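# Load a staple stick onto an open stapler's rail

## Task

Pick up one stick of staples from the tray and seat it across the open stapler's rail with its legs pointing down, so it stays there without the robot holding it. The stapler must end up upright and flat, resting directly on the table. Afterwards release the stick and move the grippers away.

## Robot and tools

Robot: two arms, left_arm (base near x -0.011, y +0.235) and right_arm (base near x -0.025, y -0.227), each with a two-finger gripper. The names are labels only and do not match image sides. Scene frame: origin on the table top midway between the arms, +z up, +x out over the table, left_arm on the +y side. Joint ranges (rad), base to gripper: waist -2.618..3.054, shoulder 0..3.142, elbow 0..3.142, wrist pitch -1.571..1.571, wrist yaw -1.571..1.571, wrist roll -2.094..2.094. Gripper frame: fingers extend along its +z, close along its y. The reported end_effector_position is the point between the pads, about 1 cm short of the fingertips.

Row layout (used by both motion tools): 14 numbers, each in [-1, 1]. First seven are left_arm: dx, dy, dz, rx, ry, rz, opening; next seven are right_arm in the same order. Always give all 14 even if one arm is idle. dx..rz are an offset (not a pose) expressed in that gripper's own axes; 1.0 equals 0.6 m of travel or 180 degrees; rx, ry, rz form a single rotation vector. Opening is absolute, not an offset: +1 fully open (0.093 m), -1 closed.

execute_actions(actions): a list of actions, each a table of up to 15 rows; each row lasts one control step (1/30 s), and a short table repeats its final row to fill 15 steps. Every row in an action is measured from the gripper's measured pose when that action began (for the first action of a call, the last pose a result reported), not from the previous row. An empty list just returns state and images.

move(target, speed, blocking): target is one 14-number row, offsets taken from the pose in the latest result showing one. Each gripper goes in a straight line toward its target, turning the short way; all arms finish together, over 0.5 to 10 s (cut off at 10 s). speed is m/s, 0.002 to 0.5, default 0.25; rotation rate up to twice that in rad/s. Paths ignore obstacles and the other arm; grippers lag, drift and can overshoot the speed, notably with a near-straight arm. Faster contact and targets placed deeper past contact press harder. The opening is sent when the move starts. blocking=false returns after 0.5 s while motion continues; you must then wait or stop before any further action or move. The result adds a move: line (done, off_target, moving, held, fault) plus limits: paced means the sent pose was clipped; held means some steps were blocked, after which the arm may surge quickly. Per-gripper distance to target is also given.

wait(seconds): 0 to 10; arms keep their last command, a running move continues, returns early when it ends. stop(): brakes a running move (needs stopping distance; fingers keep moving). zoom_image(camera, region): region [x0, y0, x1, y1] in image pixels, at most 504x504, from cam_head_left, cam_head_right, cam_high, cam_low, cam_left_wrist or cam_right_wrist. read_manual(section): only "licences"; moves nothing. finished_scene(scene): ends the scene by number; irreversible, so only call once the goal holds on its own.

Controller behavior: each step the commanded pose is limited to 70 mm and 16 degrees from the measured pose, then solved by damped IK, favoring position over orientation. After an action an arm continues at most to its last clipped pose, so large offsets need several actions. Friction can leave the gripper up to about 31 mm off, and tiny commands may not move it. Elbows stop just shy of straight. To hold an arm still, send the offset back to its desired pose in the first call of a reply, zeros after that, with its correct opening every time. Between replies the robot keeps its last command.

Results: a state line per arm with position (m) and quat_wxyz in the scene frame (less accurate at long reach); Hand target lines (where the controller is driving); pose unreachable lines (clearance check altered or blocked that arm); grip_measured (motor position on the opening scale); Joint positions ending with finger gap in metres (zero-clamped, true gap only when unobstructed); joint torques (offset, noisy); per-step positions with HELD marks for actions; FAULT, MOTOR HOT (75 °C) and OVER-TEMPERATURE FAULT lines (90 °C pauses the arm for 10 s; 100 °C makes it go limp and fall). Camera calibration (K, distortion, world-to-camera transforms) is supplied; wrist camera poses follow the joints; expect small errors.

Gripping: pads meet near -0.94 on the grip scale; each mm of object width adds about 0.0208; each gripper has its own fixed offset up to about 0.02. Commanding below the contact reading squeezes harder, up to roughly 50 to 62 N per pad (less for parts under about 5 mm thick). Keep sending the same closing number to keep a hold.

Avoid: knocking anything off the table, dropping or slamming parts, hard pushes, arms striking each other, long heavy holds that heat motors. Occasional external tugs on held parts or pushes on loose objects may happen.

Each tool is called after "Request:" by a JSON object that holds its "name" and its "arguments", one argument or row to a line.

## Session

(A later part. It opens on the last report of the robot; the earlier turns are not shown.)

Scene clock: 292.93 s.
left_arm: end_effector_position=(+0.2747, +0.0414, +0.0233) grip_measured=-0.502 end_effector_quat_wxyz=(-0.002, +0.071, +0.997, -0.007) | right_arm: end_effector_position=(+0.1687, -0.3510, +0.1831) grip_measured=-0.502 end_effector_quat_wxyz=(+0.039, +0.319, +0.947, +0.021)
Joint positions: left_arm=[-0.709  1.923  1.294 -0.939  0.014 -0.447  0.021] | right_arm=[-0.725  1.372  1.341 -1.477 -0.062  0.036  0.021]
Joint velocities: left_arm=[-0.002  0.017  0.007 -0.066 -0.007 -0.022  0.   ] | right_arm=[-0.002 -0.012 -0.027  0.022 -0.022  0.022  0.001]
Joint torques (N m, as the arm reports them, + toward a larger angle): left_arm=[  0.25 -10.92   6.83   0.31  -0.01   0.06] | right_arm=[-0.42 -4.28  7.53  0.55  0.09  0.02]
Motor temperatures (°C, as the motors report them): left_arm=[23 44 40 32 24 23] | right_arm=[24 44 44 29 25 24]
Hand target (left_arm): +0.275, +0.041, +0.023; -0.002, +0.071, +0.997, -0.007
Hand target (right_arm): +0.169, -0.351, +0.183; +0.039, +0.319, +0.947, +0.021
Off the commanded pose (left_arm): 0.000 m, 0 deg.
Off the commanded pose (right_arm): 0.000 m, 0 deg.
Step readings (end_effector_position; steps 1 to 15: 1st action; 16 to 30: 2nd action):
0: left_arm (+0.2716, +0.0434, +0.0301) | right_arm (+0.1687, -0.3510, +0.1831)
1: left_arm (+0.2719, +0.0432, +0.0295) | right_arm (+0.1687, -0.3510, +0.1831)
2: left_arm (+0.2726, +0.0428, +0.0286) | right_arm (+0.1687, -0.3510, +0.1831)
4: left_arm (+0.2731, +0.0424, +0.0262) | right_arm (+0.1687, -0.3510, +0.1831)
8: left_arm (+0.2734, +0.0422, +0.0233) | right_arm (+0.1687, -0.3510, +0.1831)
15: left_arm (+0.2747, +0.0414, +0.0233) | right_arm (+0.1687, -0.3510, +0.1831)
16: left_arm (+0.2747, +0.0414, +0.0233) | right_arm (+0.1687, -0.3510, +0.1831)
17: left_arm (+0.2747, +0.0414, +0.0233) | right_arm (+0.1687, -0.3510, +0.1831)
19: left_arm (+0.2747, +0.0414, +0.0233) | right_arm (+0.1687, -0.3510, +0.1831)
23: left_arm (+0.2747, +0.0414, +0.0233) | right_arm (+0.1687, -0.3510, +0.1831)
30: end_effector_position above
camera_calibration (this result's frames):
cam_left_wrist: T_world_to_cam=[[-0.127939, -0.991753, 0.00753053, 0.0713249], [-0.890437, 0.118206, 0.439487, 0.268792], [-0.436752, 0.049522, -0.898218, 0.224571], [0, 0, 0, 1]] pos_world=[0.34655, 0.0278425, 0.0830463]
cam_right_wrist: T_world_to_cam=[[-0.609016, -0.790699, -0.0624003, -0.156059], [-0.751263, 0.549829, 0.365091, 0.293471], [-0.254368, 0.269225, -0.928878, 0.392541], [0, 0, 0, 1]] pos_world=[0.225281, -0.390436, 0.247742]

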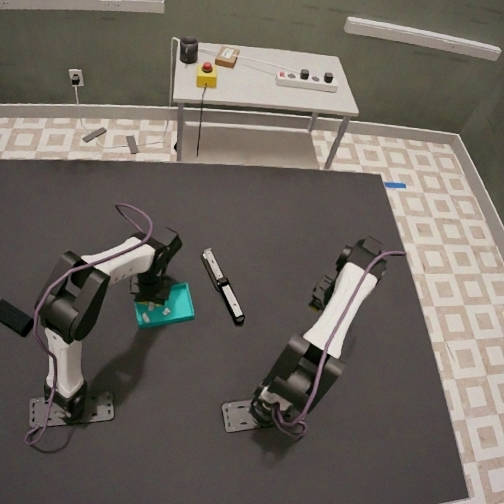

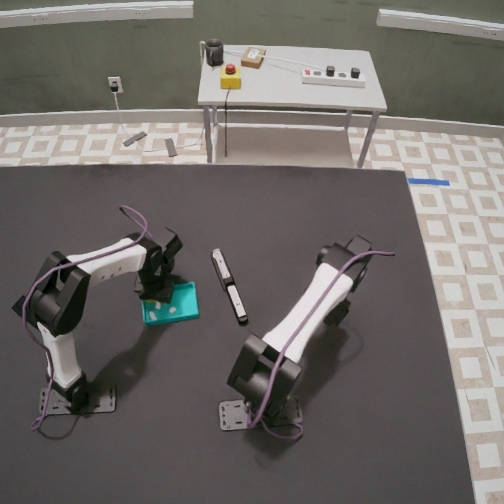

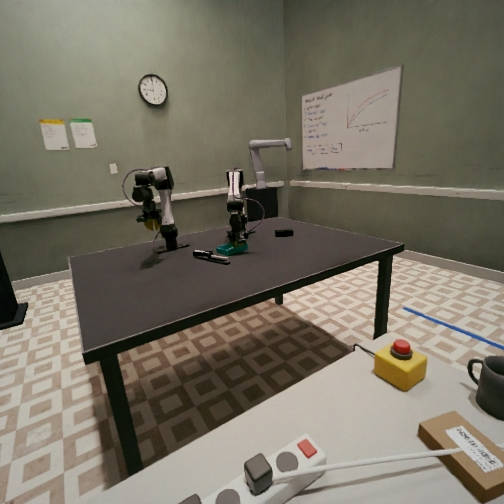

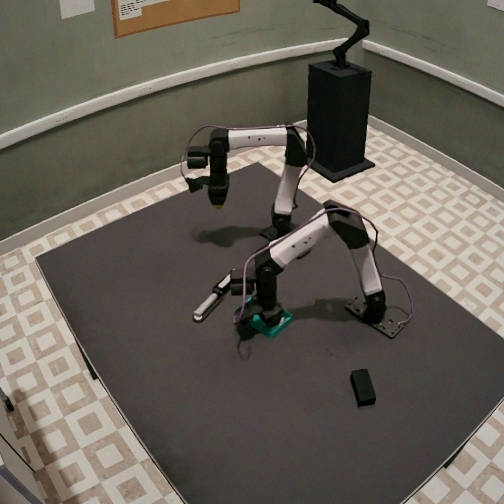

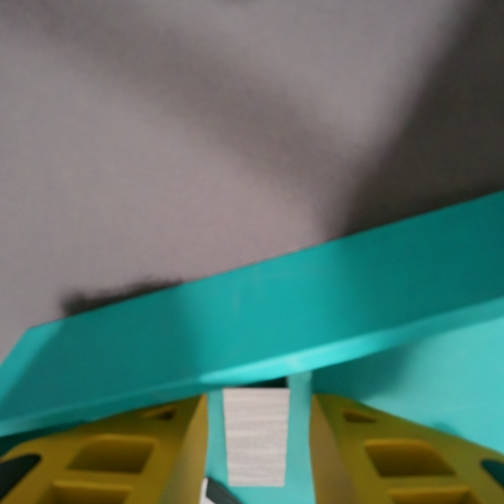

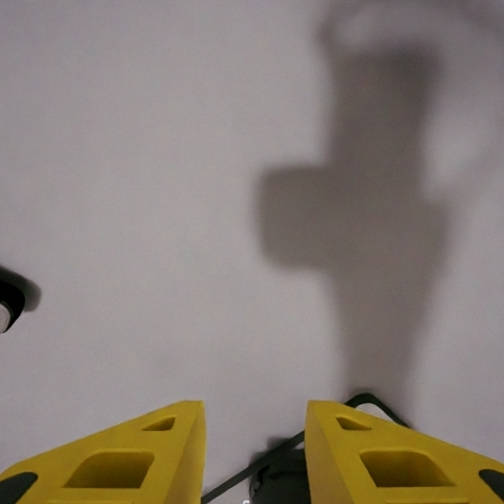

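Request:
{"name": "execute_actions", "arguments": {
  "actions": [
    [[0,0,0,0,0,0,-0.85,0,0,0,0,0,0,-0.5]],
    [[0,0,0,0,0,0,-0.85,0,0,0,0,0,0,-0.5]]
  ]
}}

Request:
{"name": "move", "arguments": {
  "target": [0.005,0,-0.15,0,0,0,-0.85,0,0,0,0,0,0,-0.5],
  "speed": 0.08
}}

Scene clock: 312.73 s.
left_arm: end_effector_position=(+0.2747, +0.0414, +0.0233) grip_measured=-0.834 end_effector_quat_wxyz=(-0.002, +0.071, +0.997, -0.007) | right_arm: end_effector_position=(+0.1687, -0.3510, +0.1831) grip_measured=-0.502 end_effector_quat_wxyz=(+0.039, +0.319, +0.947, +0.021)
Joint positions: left_arm=[-0.709  1.923  1.294 -0.939  0.014 -0.447  0.005] | right_arm=[-0.725  1.372  1.341 -1.477 -0.062  0.036  0.021]
Joint velocities: left_arm=[-0.007 -0.007  0.017 -0.022  0.022 -0.051 -0.002] | right_arm=[ 0.007 -0.002  0.002 -0.022 -0.022  0.022 -0.001]
Joint torques (N m, as the arm reports them, + toward a larger angle): left_arm=[  0.13 -10.98   6.79   0.33  -0.01   0.03] | right_arm=[-0.28 -4.34  7.46  0.54  0.08  0.05]
Motor temperatures (°C, as the motors report them): left_arm=[23 45 39 31 24 23] | right_arm=[24 42 44 29 25 24]
Hand target (left_arm): +0.275, +0.041, +0.023; -0.002, +0.071, +0.997, -0.007
Hand target (right_arm): +0.169, -0.351, +0.183; +0.039, +0.319, +0.947, +0.021
Off the commanded pose (left_arm): 0.000 m, 0 deg.
Off the commanded pose (right_arm): 0.000 m, 0 deg.
Step readings (end_effector_position; steps 1 to 15: 1st action; 16 to 30: 2nd action):
0: left_arm (+0.2747, +0.0414, +0.0233) | right_arm (+0.1687, -0.3510, +0.1831)
1: left_arm (+0.2747, +0.0414, +0.0233) | right_arm (+0.1687, -0.3510, +0.1831)
2: left_arm (+0.2747, +0.0414, +0.0233) | right_arm (+0.1687, -0.3510, +0.1831)
4: left_arm (+0.2747, +0.0414, +0.0233) | right_arm (+0.1687, -0.3510, +0.1831)
8: left_arm (+0.2747, +0.0414, +0.0233) | right_arm (+0.1687, -0.3510, +0.1831)
15: left_arm (+0.2747, +0.0414, +0.0233) | right_arm (+0.1687, -0.3510, +0.1831)
16: left_arm (+0.2747, +0.0414, +0.0233) | right_arm (+0.1687, -0.3510, +0.1831)
17: left_arm (+0.2747, +0.0414, +0.0233) | right_arm (+0.1687, -0.3510, +0.1831)
19: left_arm (+0.2747, +0.0414, +0.0233) | right_arm (+0.1687, -0.3510, +0.1831)
23: left_arm (+0.2747, +0.0414, +0.0233) | right_arm (+0.1687, -0.3510, +0.1831)
30: end_effector_position above
camera_calibration (this result's frames):
cam_left_wrist: T_world_to_cam=[[-0.127939, -0.991753, 0.00753053, 0.0713249], [-0.890437, 0.118206, 0.439487, 0.268792], [-0.436752, 0.049522, -0.898218, 0.224571], [0, 0, 0, 1]] pos_world=[0.34655, 0.0278425, 0.0830463]
cam_right_wrist: T_world_to_cam=[[-0.609016, -0.790699, -0.0624003, -0.156059], [-0.751263, 0.549829, 0.365091, 0.293471], [-0.254368, 0.269225, -0.928878, 0.392541], [0, 0, 0, 1]] pos_world=[0.225281, -0.390436, 0.247742]

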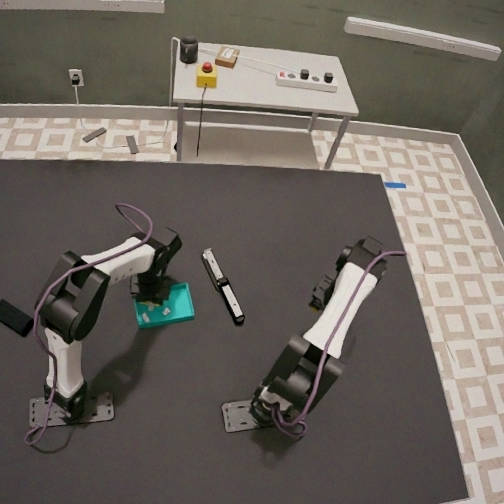

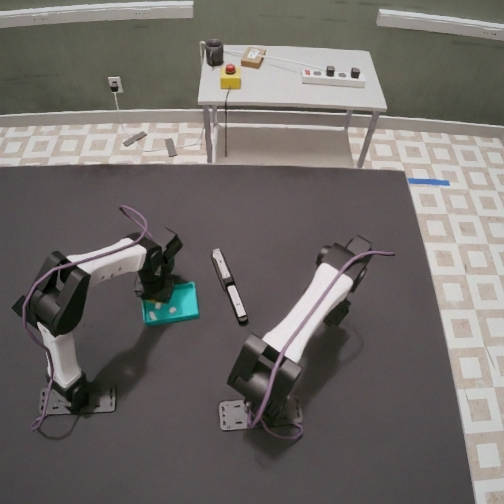

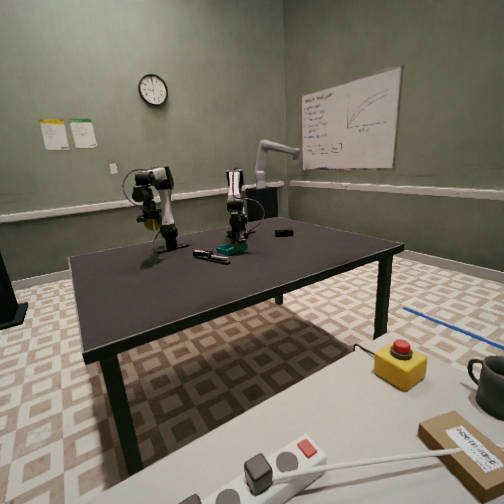

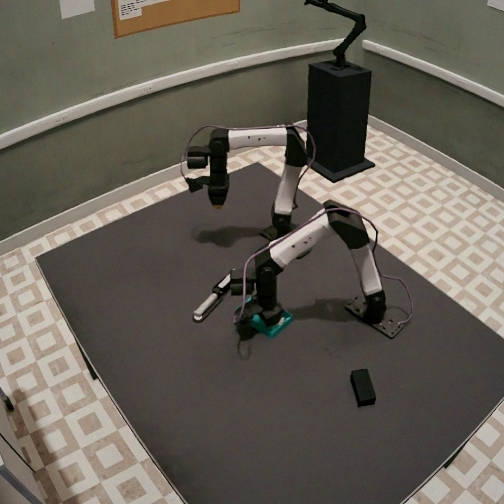

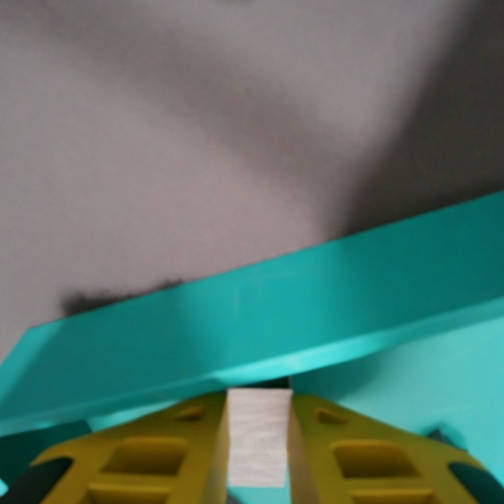

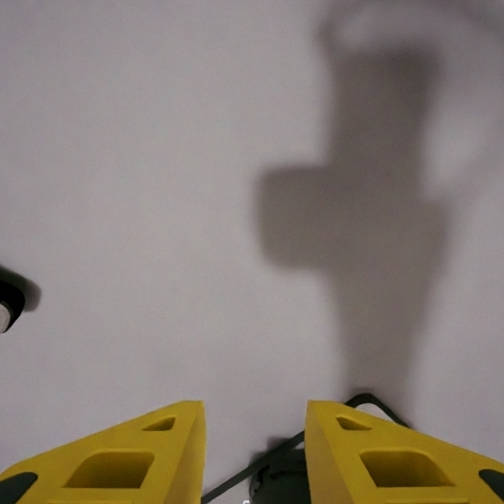

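Scene clock: 314.40 s.
left_arm: end_effector_position=(+0.2710, +0.0438, +0.1061) grip_measured=-0.834 end_effector_quat_wxyz=(-0.009, +0.071, +0.997, -0.003) | right_arm: end_effector_position=(+0.1687, -0.3510, +0.1831) grip_measured=-0.502 end_effector_quat_wxyz=(+0.039, +0.319, +0.947, +0.021)
Joint positions: left_arm=[-0.709  1.849  1.534 -1.269  0.014 -0.447  0.005] | right_arm=[-0.725  1.372  1.341 -1.477 -0.062  0.036  0.021]
Joint velocities: left_arm=[-0.002 -0.002  0.002 -0.007 -0.007  0.007  0.   ] | right_arm=[ 0.017 -0.002 -0.007  0.007  0.022 -0.022 -0.   ]
Joint torques (N m, as the arm reports them, + toward a larger angle): left_arm=[  0.06 -11.68   8.69   0.21  -0.02   0.04] | right_arm=[-0.39 -4.24  7.48  0.49  0.07  0.03]
Motor temperatures (°C, as the motors report them): left_arm=[23 45 39 31 24 23] | right_arm=[24 42 44 29 25 24]
Hand target (left_arm): +0.272, +0.043, +0.114; -0.002, +0.071, +0.997, -0.007
Hand target (right_arm): +0.169, -0.351, +0.183; +0.039, +0.319, +0.947, +0.021
Off the commanded pose (left_arm): 0.007 m, 1 deg.
Off the commanded pose (right_arm): 0.000 m, 0 deg.
move: done
camera_calibration (this result's frames):
cam_left_wrist: T_world_to_cam=[[-0.127886, -0.991789, 0.000392733, 0.0733854], [-0.884501, 0.114231, 0.452338, 0.226123], [-0.448669, 0.0575005, -0.891846, 0.299396], [0, 0, 0, 1]] pos_world=[0.343721, 0.0297371, 0.164702]
cam_right_wrist: T_world_to_cam=[[-0.609016, -0.790699, -0.0624003, -0.156059], [-0.751263, 0.549829, 0.365091, 0.293471], [-0.254368, 0.269225, -0.928878, 0.392541], [0, 0, 0, 1]] pos_world=[0.225281, -0.390436, 0.247742]

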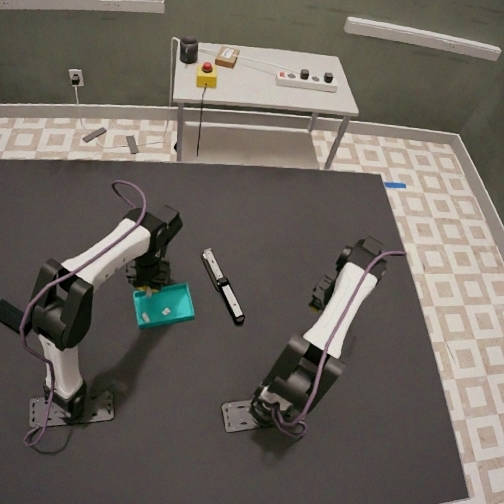

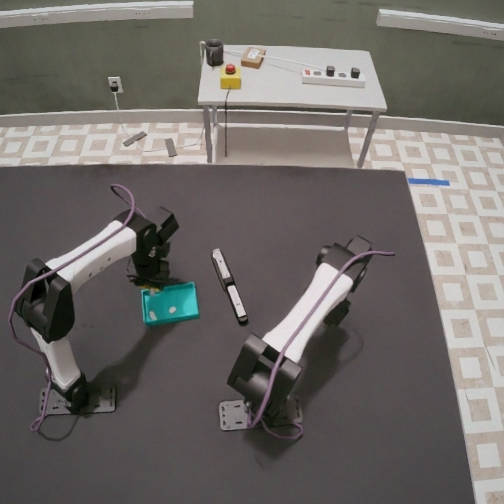

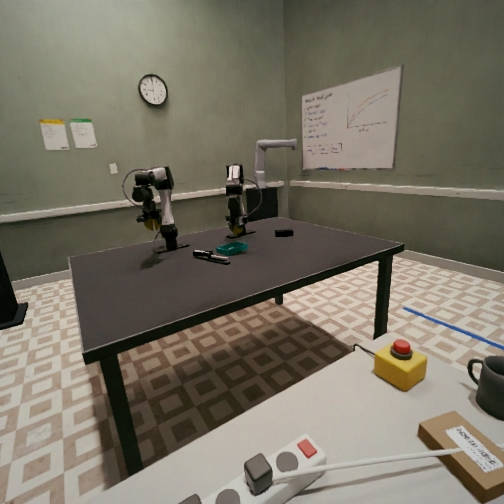

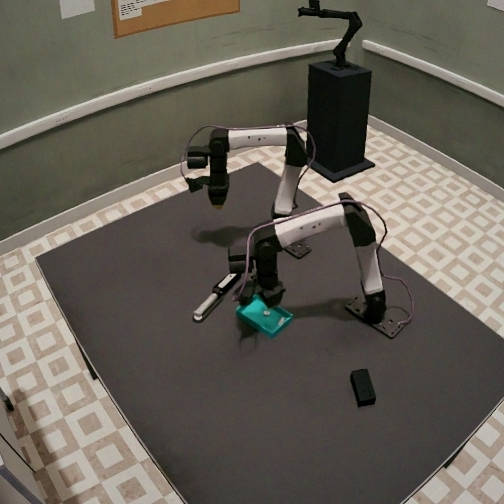

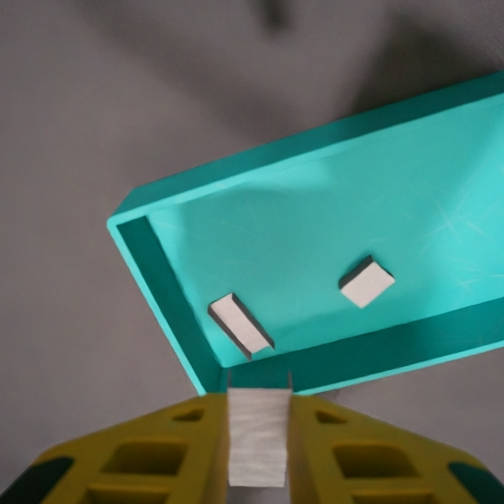

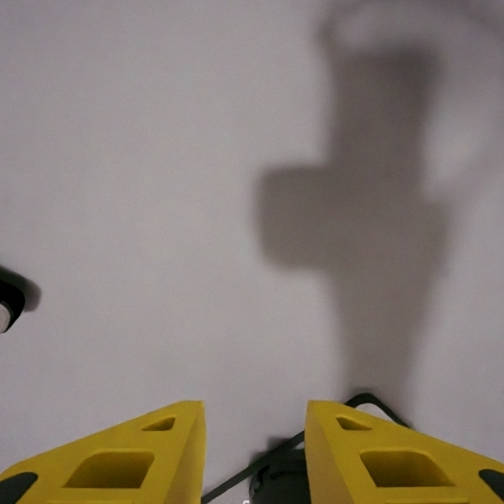

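Request:
{"name": "move", "arguments": {
  "target": [-0.135,-0.253,-0.007,0,0,-0.156,-0.85,0,0,0,0,0,0,-0.5],
  "speed": 0.1
}}

Scene clock: 330.93 s.
left_arm: end_effector_position=(+0.3305, -0.1135, +0.1077) grip_measured=-0.834 end_effector_quat_wxyz=(+0.015, -0.171, +0.985, -0.034) | right_arm: end_effector_position=(+0.1687, -0.3510, +0.1831) grip_measured=-0.502 end_effector_quat_wxyz=(+0.039, +0.319, +0.947, +0.021)
Joint positions: left_arm=[-0.911  2.486  2.548 -1.559  0.014 -1.136  0.005] | right_arm=[-0.725  1.372  1.341 -1.477 -0.062  0.036  0.021]
Joint velocities: left_arm=[-0.017  0.012 -0.012 -0.007  0.037 -0.051 -0.   ] | right_arm=[-0.002 -0.002  0.012 -0.007 -0.022  0.051 -0.002]
Joint torques (N m, as the arm reports them, + toward a larger angle): left_arm=[ -0.64 -15.32   8.74   0.36   0.03  -0.05] | right_arm=[-0.28 -4.42  7.59  0.5   0.08  0.05]
Motor temperatures (°C, as the motors report them): left_arm=[23 47 40 30 24 23] | right_arm=[24 41 44 29 25 24]
Hand target (left_arm): +0.327, -0.118, +0.107; +0.012, -0.173, +0.984, -0.036
Hand target (right_arm): +0.169, -0.351, +0.183; +0.039, +0.319, +0.947, +0.021
Off the commanded pose (left_arm): 0.005 m, 5 deg.
Off the commanded pose (right_arm): 0.000 m, 0 deg.
joint sent to its limit (left arm) — the command would take joint 4 (wrist pitch) past its lower limit, so that joint was sent only as far as its limit.
move: off_target (left_arm)
camera_calibration (this result's frames):
cam_left_wrist: T_world_to_cam=[[0.349448, -0.934568, 0.0668504, -0.233397], [-0.859773, -0.291487, 0.419315, 0.245302], [-0.372392, -0.204005, -0.905376, 0.283135], [0, 0, 0, 1]] pos_world=[0.397901, -0.0888614, 0.169088]
cam_right_wrist: T_world_to_cam=[[-0.609016, -0.790699, -0.0624003, -0.156059], [-0.751263, 0.549829, 0.365091, 0.293471], [-0.254368, 0.269225, -0.928878, 0.392541], [0, 0, 0, 1]] pos_world=[0.225281, -0.390436, 0.247742]

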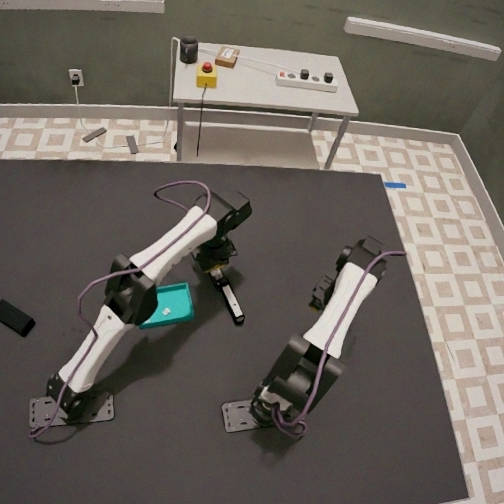

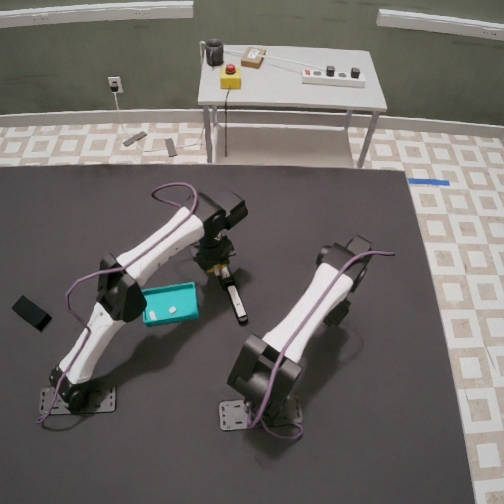

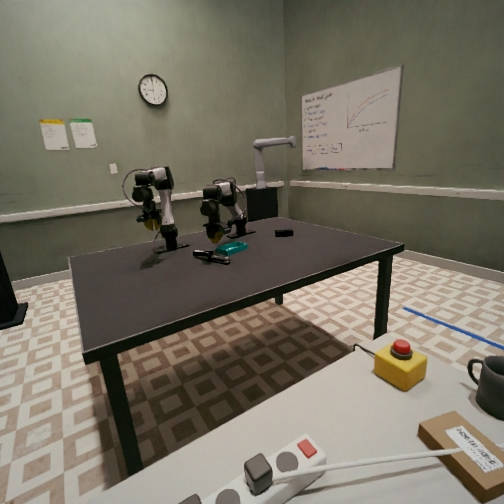

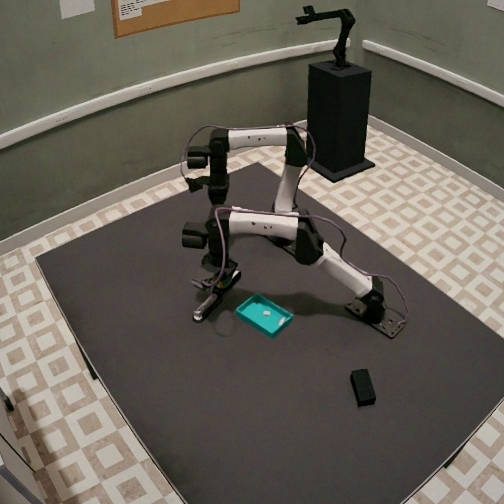

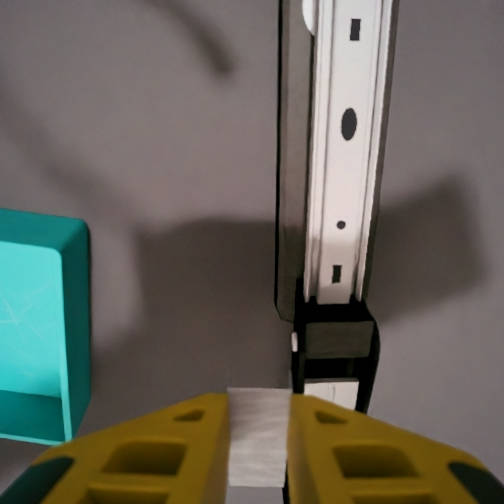

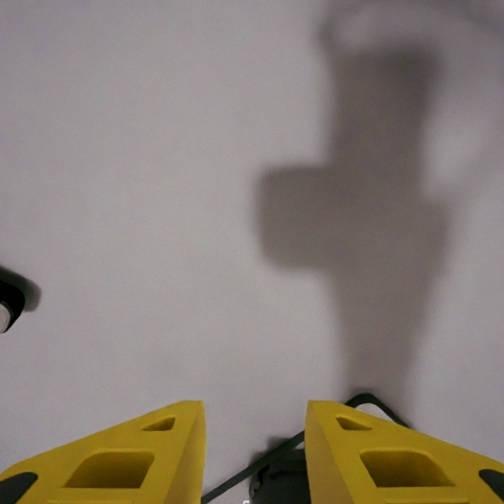

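Request:
{"name": "move", "arguments": {
  "target": [-0.04,-0.068,0.02,0,0,0,-0.85,0,0,0,0,0,0,-0.5],
  "speed": 0.05
}}

Scene clock: 355.93 s.
left_arm: end_effector_position=(+0.3611, -0.1444, +0.0977) grip_measured=-0.834 end_effector_quat_wxyz=(+0.048, -0.172, +0.981, -0.082) | right_arm: end_effector_position=(+0.1687, -0.3510, +0.1831) grip_measured=-0.502 end_effector_quat_wxyz=(+0.039, +0.319, +0.947, +0.021)
Joint positions: left_arm=[-0.911  2.675  2.858 -1.564  0.014 -1.139  0.005] | right_arm=[-0.725  1.372  1.341 -1.477 -0.062  0.036  0.021]
Joint velocities: left_arm=[ 0.002 -0.002  0.007  0.007 -0.022  0.022  0.   ] | right_arm=[-0.022 -0.002 -0.022 -0.022  0.051 -0.066 -0.002]
Joint torques (N m, as the arm reports them, + toward a larger angle): left_arm=[  0.81 -16.48   8.71   0.67  -0.04   0.12] | right_arm=[-0.27 -4.37  7.48  0.53  0.05  0.04]
Motor temperatures (°C, as the motors report them): left_arm=[23 54 41 29 24 23] | right_arm=[24 40 44 29 25 24]
Hand target (left_arm): +0.366, -0.144, +0.099; +0.052, -0.171, +0.980, -0.087
Hand target (right_arm): +0.169, -0.351, +0.183; +0.039, +0.319, +0.947, +0.021
Off the commanded pose (left_arm): 0.006 m, 7 deg.
Off the commanded pose (right_arm): 0.000 m, 0 deg.
elbow stopped short (left arm): the move would have taken joint 3 (elbow) straighter than the controller allows; a more bent joint 3 avoids this.
move: off_target (left_arm)
camera_calibration (this result's frames):
cam_left_wrist: T_world_to_cam=[[0.342559, -0.923629, 0.171939, -0.278573], [-0.891057, -0.261403, 0.371059, 0.287114], [-0.297776, -0.280317, -0.912552, 0.24194], [0, 0, 0, 1]] pos_world=[0.423306, -0.114425, 0.162144]
cam_right_wrist: T_world_to_cam=[[-0.609016, -0.790699, -0.0624003, -0.156059], [-0.751263, 0.549829, 0.365091, 0.293471], [-0.254368, 0.269225, -0.928878, 0.392541], [0, 0, 0, 1]] pos_world=[0.225281, -0.390436, 0.247742]

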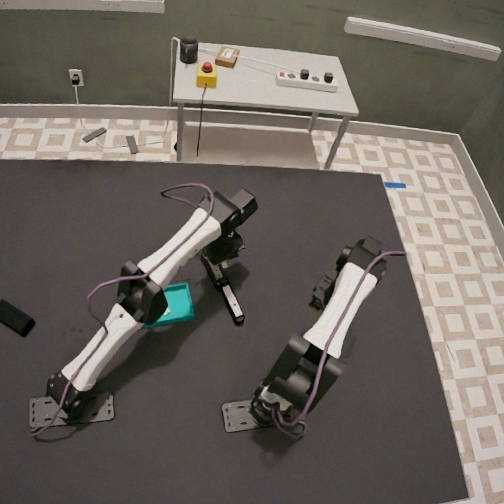

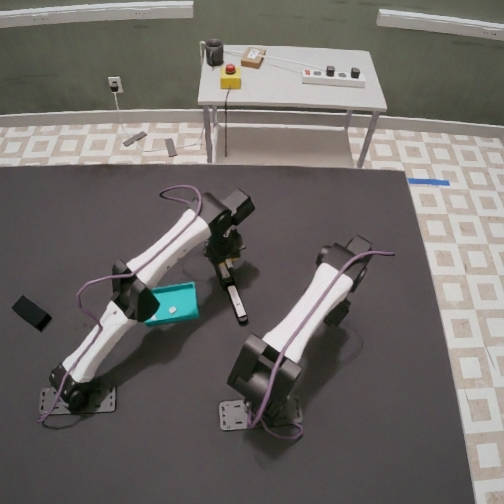

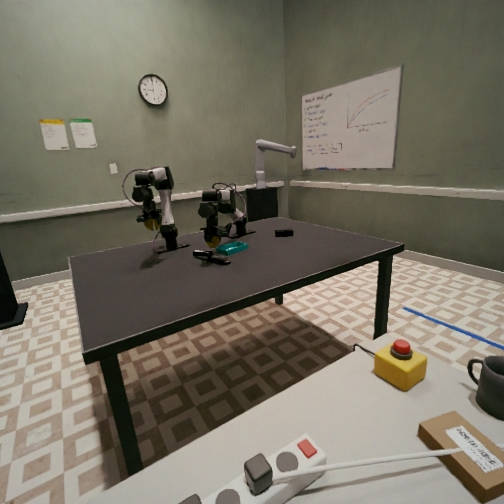

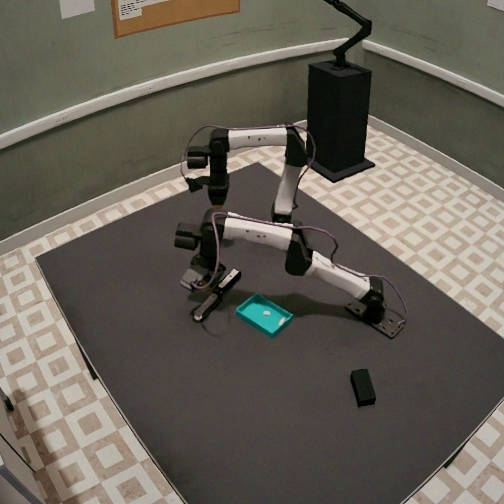

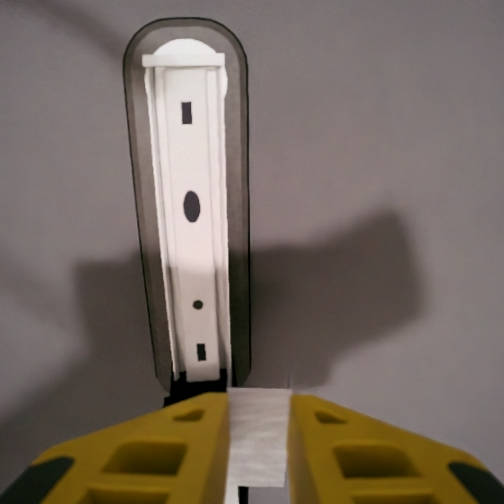

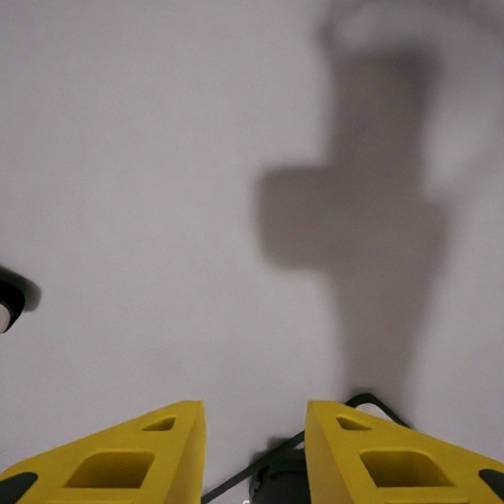

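Request:
{"name": "move", "arguments": {
  "target": [0.268,0.273,-0.1,-0.056,0.021,0,-0.85,0,0,0,0,0,0,-0.5],
  "speed": 0.12
}}

Scene clock: 368.87 s.
left_arm: end_effector_position=(+0.1554, -0.0431, +0.1197) grip_measured=-0.834 end_effector_quat_wxyz=(-0.001, -0.171, +0.985, -0.007) | right_arm: end_effector_position=(+0.1687, -0.3510, +0.1831) grip_measured=-0.502 end_effector_quat_wxyz=(+0.039, +0.319, +0.947, +0.021)
Joint positions: left_arm=[-1.148  1.759  1.477 -1.276  0.007 -1.373  0.005] | right_arm=[-0.725  1.372  1.341 -1.477 -0.062  0.036  0.021]
Joint velocities: left_arm=[-0.002 -0.012  0.012  0.051 -0.051 -0.066 -0.001] | right_arm=[ 0.012 -0.002 -0.007  0.022  0.022 -0.007  0.001]
Joint torques (N m, as the arm reports them, + toward a larger angle): left_arm=[ -0.62 -10.8    5.78   0.22  -0.08  -0.04] | right_arm=[-0.45 -4.28  7.48  0.52  0.08  0.04]
Motor temperatures (°C, as the motors report them): left_arm=[23 57 41 29 24 23] | right_arm=[24 40 44 29 25 24]
Hand target (left_arm): +0.150, -0.040, +0.119; -0.002, -0.173, +0.985, -0.002
Hand target (right_arm): +0.169, -0.351, +0.183; +0.039, +0.319, +0.947, +0.021
Off the commanded pose (left_arm): 0.008 m, 1 deg.
Off the commanded pose (right_arm): 0.000 m, 0 deg.
move: done
camera_calibration (this result's frames):
cam_left_wrist: T_world_to_cam=[[0.350095, -0.936692, 0.00644411, -0.100261], [-0.842134, -0.311726, 0.440043, 0.104159], [-0.410176, -0.159484, -0.897954, 0.250062], [0, 0, 0, 1]] pos_world=[0.225386, -0.0215634, 0.179355]
cam_right_wrist: T_world_to_cam=[[-0.609016, -0.790699, -0.0624003, -0.156059], [-0.751263, 0.549829, 0.365091, 0.293471], [-0.254368, 0.269225, -0.928878, 0.392541], [0, 0, 0, 1]] pos_world=[0.225281, -0.390436, 0.247742]

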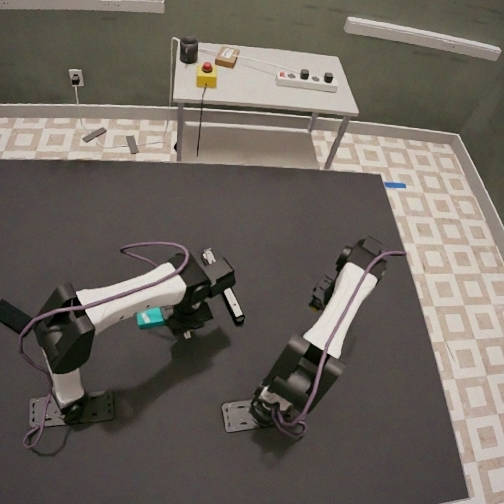

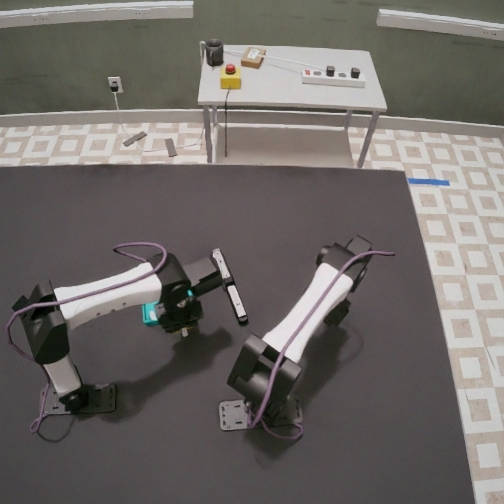

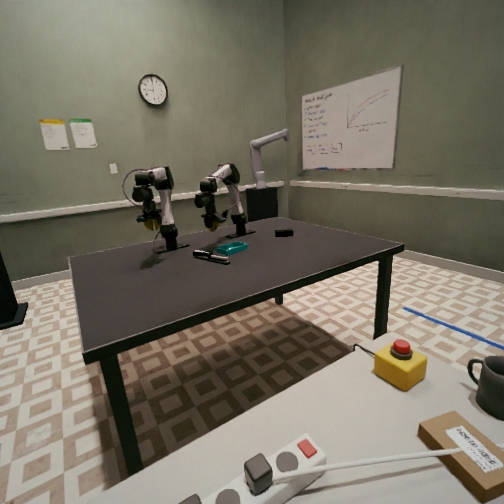

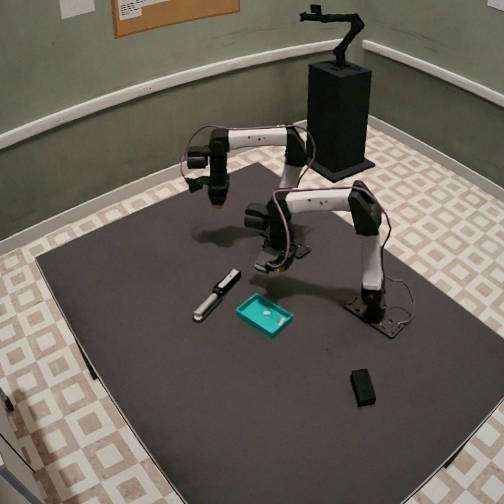

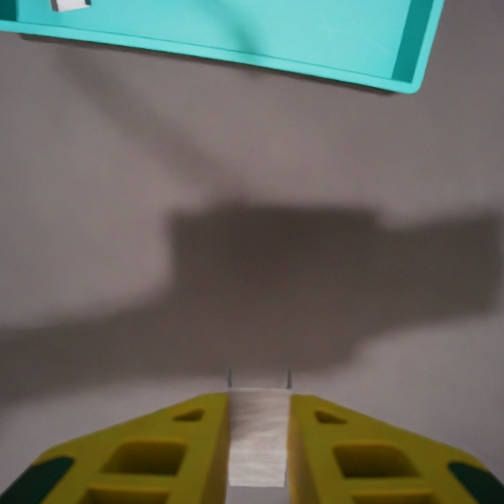

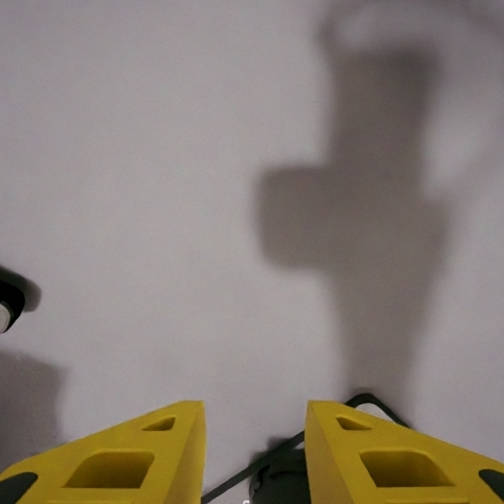

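Request:
{"name": "move", "arguments": {
  "target": [0,0,0.162,0,0,0,-0.85,0,0,0,0,0,0,-0.5],
  "speed": 0.06
}}

Scene clock: 375.77 s.
left_arm: end_effector_position=(+0.1572, -0.0460, +0.0283) grip_measured=-0.834 end_effector_quat_wxyz=(+0.001, -0.173, +0.985, -0.012) | right_arm: end_effector_position=(+0.1687, -0.3510, +0.1831) grip_measured=-0.502 end_effector_quat_wxyz=(+0.039, +0.319, +0.947, +0.021)
Joint positions: left_arm=[-1.148  1.838  1.2   -0.911  0.007 -1.376  0.005] | right_arm=[-0.725  1.372  1.341 -1.477 -0.062  0.036  0.021]
Joint velocities: left_arm=[ 0.002 -0.007 -0.012  0.037  0.022 -0.051 -0.   ] | right_arm=[ 0.007  0.002 -0.037 -0.022 -0.022 -0.007 -0.001]
Joint torques (N m, as the arm reports them, + toward a larger angle): left_arm=[ 0.12 -9.13  5.44  0.4  -0.07  0.1 ] | right_arm=[-0.42 -4.24  7.34  0.53  0.1   0.03]
Motor temperatures (°C, as the motors report them): left_arm=[23 55 40 29 24 23] | right_arm=[24 39 44 28 25 24]
Hand target (left_arm): +0.156, -0.044, +0.022; -0.001, -0.171, +0.985, -0.007
Hand target (right_arm): +0.169, -0.351, +0.183; +0.039, +0.319, +0.947, +0.021
Off the commanded pose (left_arm): 0.006 m, 1 deg.
Off the commanded pose (right_arm): 0.000 m, 0 deg.
move: done
camera_calibration (this result's frames):
cam_left_wrist: T_world_to_cam=[[0.353241, -0.935372, 0.0173099, -0.103752], [-0.843543, -0.310452, 0.43824, 0.145276], [-0.404544, -0.169406, -0.898691, 0.166925], [0, 0, 0, 1]] pos_world=[0.226725, -0.0236672, 0.0881437]
cam_right_wrist: T_world_to_cam=[[-0.609016, -0.790699, -0.0624003, -0.156059], [-0.751263, 0.549829, 0.365091, 0.293471], [-0.254368, 0.269225, -0.928878, 0.392541], [0, 0, 0, 1]] pos_world=[0.225281, -0.390436, 0.247742]

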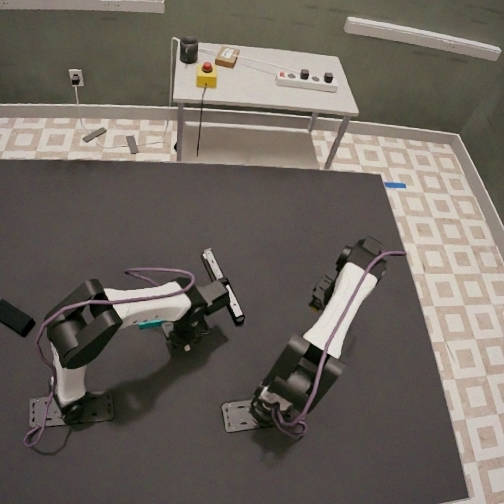

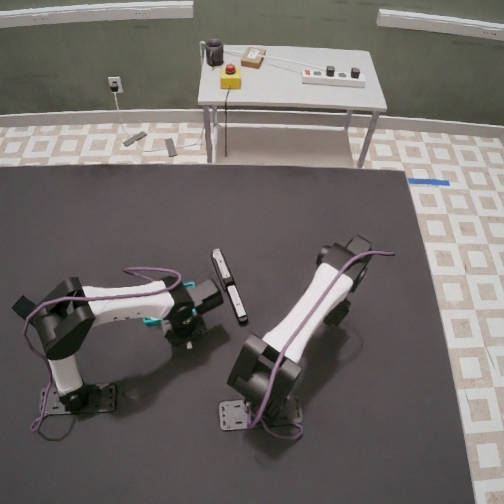

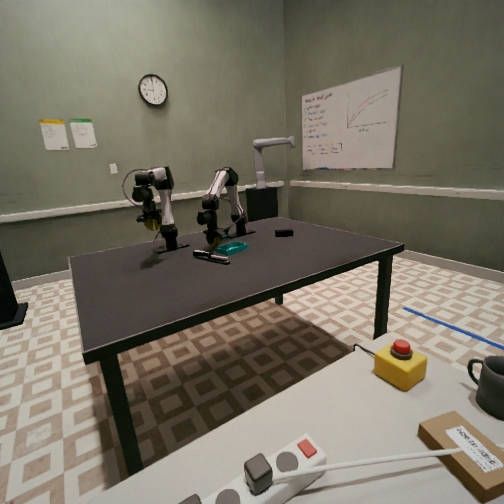

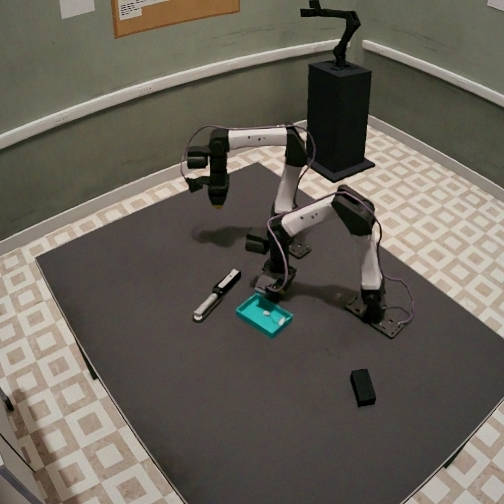

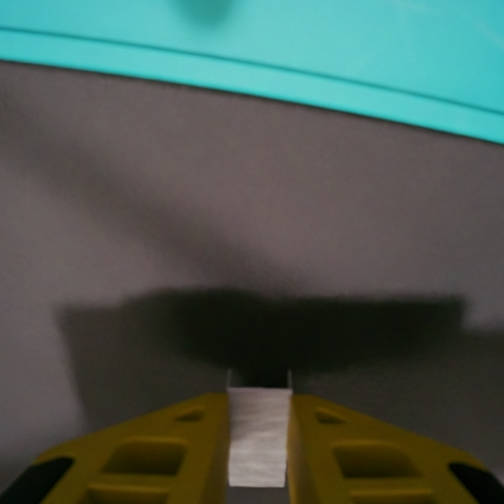

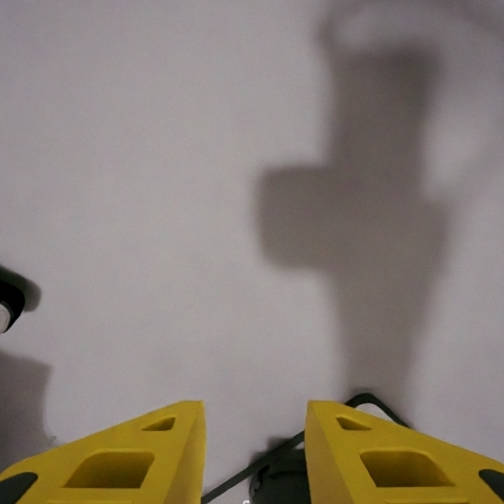

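Lower ~7 mm more, release, lift, retreat.

Request:
{"name": "execute_actions", "arguments": {
  "actions": [
    [[0,0,0.021,0,0,0,-0.85,0,0,0,0,0,0,-0.5]],
    [[0,0,0,0,0,0,-0.85,0,0,0,0,0,0,-0.5]]
  ]
}}

Scene clock: 380.53 s.
left_arm: end_effector_position=(+0.1588, -0.0488, +0.0221) grip_measured=-0.834 end_effector_quat_wxyz=(+0.003, -0.172, +0.985, -0.018) | right_arm: end_effector_position=(+0.1687, -0.3510, +0.1831) grip_measured=-0.502 end_effector_quat_wxyz=(+0.039, +0.319, +0.947, +0.021)
Joint positions: left_arm=[-1.148  1.848  1.187 -0.875  0.007 -1.376  0.005] | right_arm=[-0.725  1.372  1.341 -1.477 -0.062  0.036  0.021]
Joint velocities: left_arm=[-0.007 -0.022 -0.002 -0.066 -0.022 -0.051 -0.   ] | right_arm=[-0.007  0.012  0.002 -0.007 -0.022 -0.066  0.001]
Joint torques (N m, as the arm reports them, + toward a larger angle): left_arm=[  0.16 -10.09   6.66   0.32  -0.06   0.04] | right_arm=[-0.36 -4.45  7.42  0.5   0.07  0.04]
Motor temperatures (°C, as the motors report them): left_arm=[23 54 40 29 24 23] | right_arm=[24 39 44 28 25 24]
Hand target (left_arm): +0.159, -0.049, +0.022; +0.003, -0.172, +0.985, -0.018
Hand target (right_arm): +0.169, -0.351, +0.183; +0.039, +0.319, +0.947, +0.021
Off the commanded pose (left_arm): 0.000 m, 0 deg.
Off the commanded pose (right_arm): 0.000 m, 0 deg.
Step readings (end_effector_position; steps 1 to 15: 1st action; 16 to 30: 2nd action):
0: left_arm (+0.1574, -0.0464, +0.0283) | right_arm (+0.1687, -0.3510, +0.1831)
1: left_arm (+0.1576, -0.0467, +0.0277) | right_arm (+0.1687, -0.3510, +0.1831)
2: left_arm (+0.1579, -0.0472, +0.0269) | right_arm (+0.1687, -0.3510, +0.1831)
4: left_arm (+0.1580, -0.0474, +0.0245) | right_arm (+0.1687, -0.3510, +0.1831)
8: left_arm (+0.1581, -0.0475, +0.0220) | right_arm (+0.1687, -0.3510, +0.1831)
15: left_arm (+0.1588, -0.0488, +0.0221) | right_arm (+0.1687, -0.3510, +0.1831)
16: left_arm (+0.1588, -0.0488, +0.0221) | right_arm (+0.1687, -0.3510, +0.1831)
17: left_arm (+0.1588, -0.0488, +0.0221) | right_arm (+0.1687, -0.3510, +0.1831)
19: left_arm (+0.1588, -0.0488, +0.0221) | right_arm (+0.1687, -0.3510, +0.1831)
23: left_arm (+0.1588, -0.0488, +0.0221) | right_arm (+0.1687, -0.3510, +0.1831)
30: end_effector_position above
camera_calibration (this result's frames):
cam_left_wrist: T_world_to_cam=[[0.353095, -0.935128, 0.0293152, -0.106988], [-0.846295, -0.30588, 0.436145, 0.149238], [-0.398885, -0.17881, -0.899399, 0.160206], [0, 0, 0, 1]] pos_world=[0.22798, -0.0257527, 0.082136]
cam_right_wrist: T_world_to_cam=[[-0.609016, -0.790699, -0.0624003, -0.156059], [-0.751263, 0.549829, 0.365091, 0.293471], [-0.254368, 0.269225, -0.928878, 0.392541], [0, 0, 0, 1]] pos_world=[0.225281, -0.390436, 0.247742]

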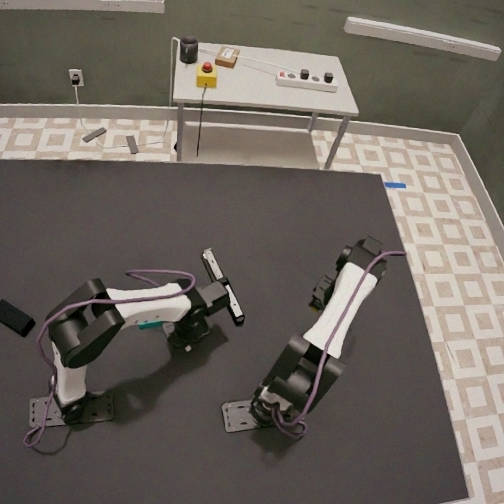

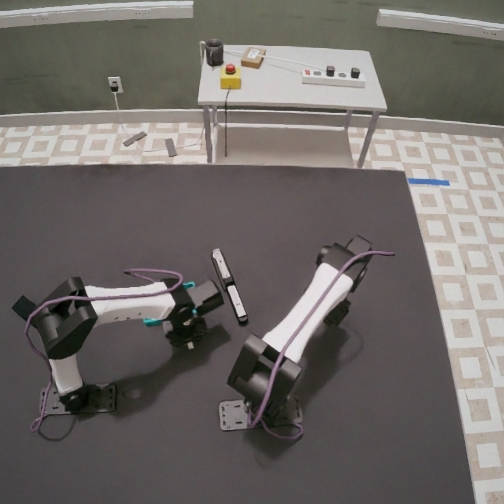

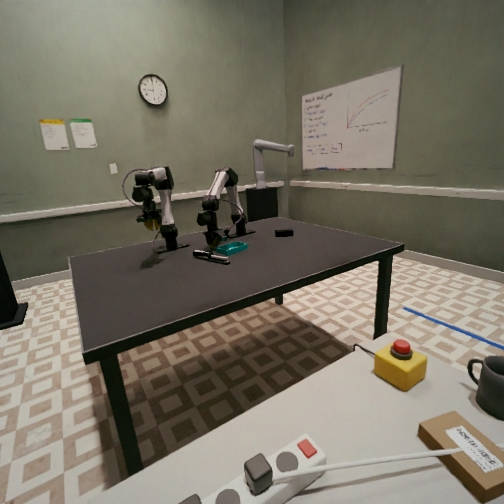

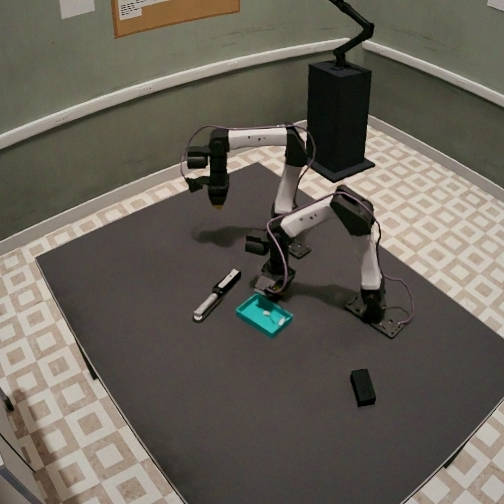

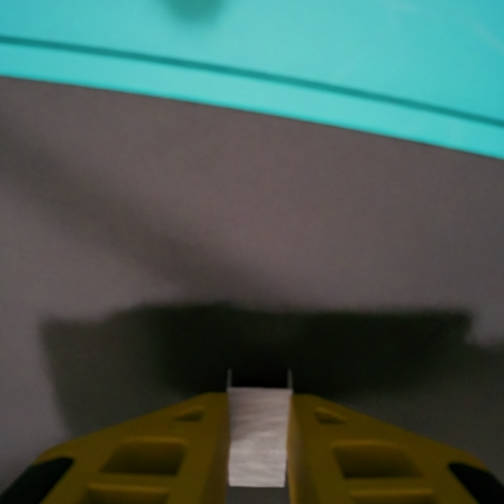

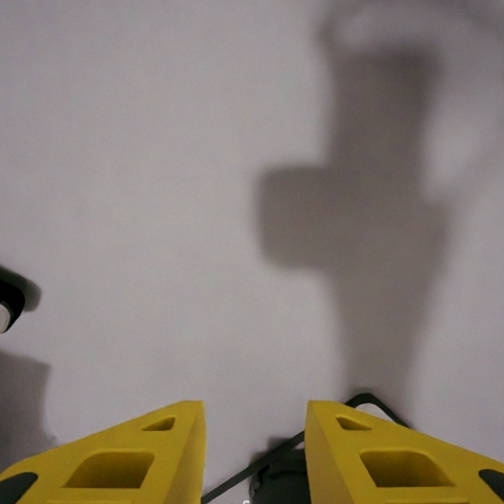

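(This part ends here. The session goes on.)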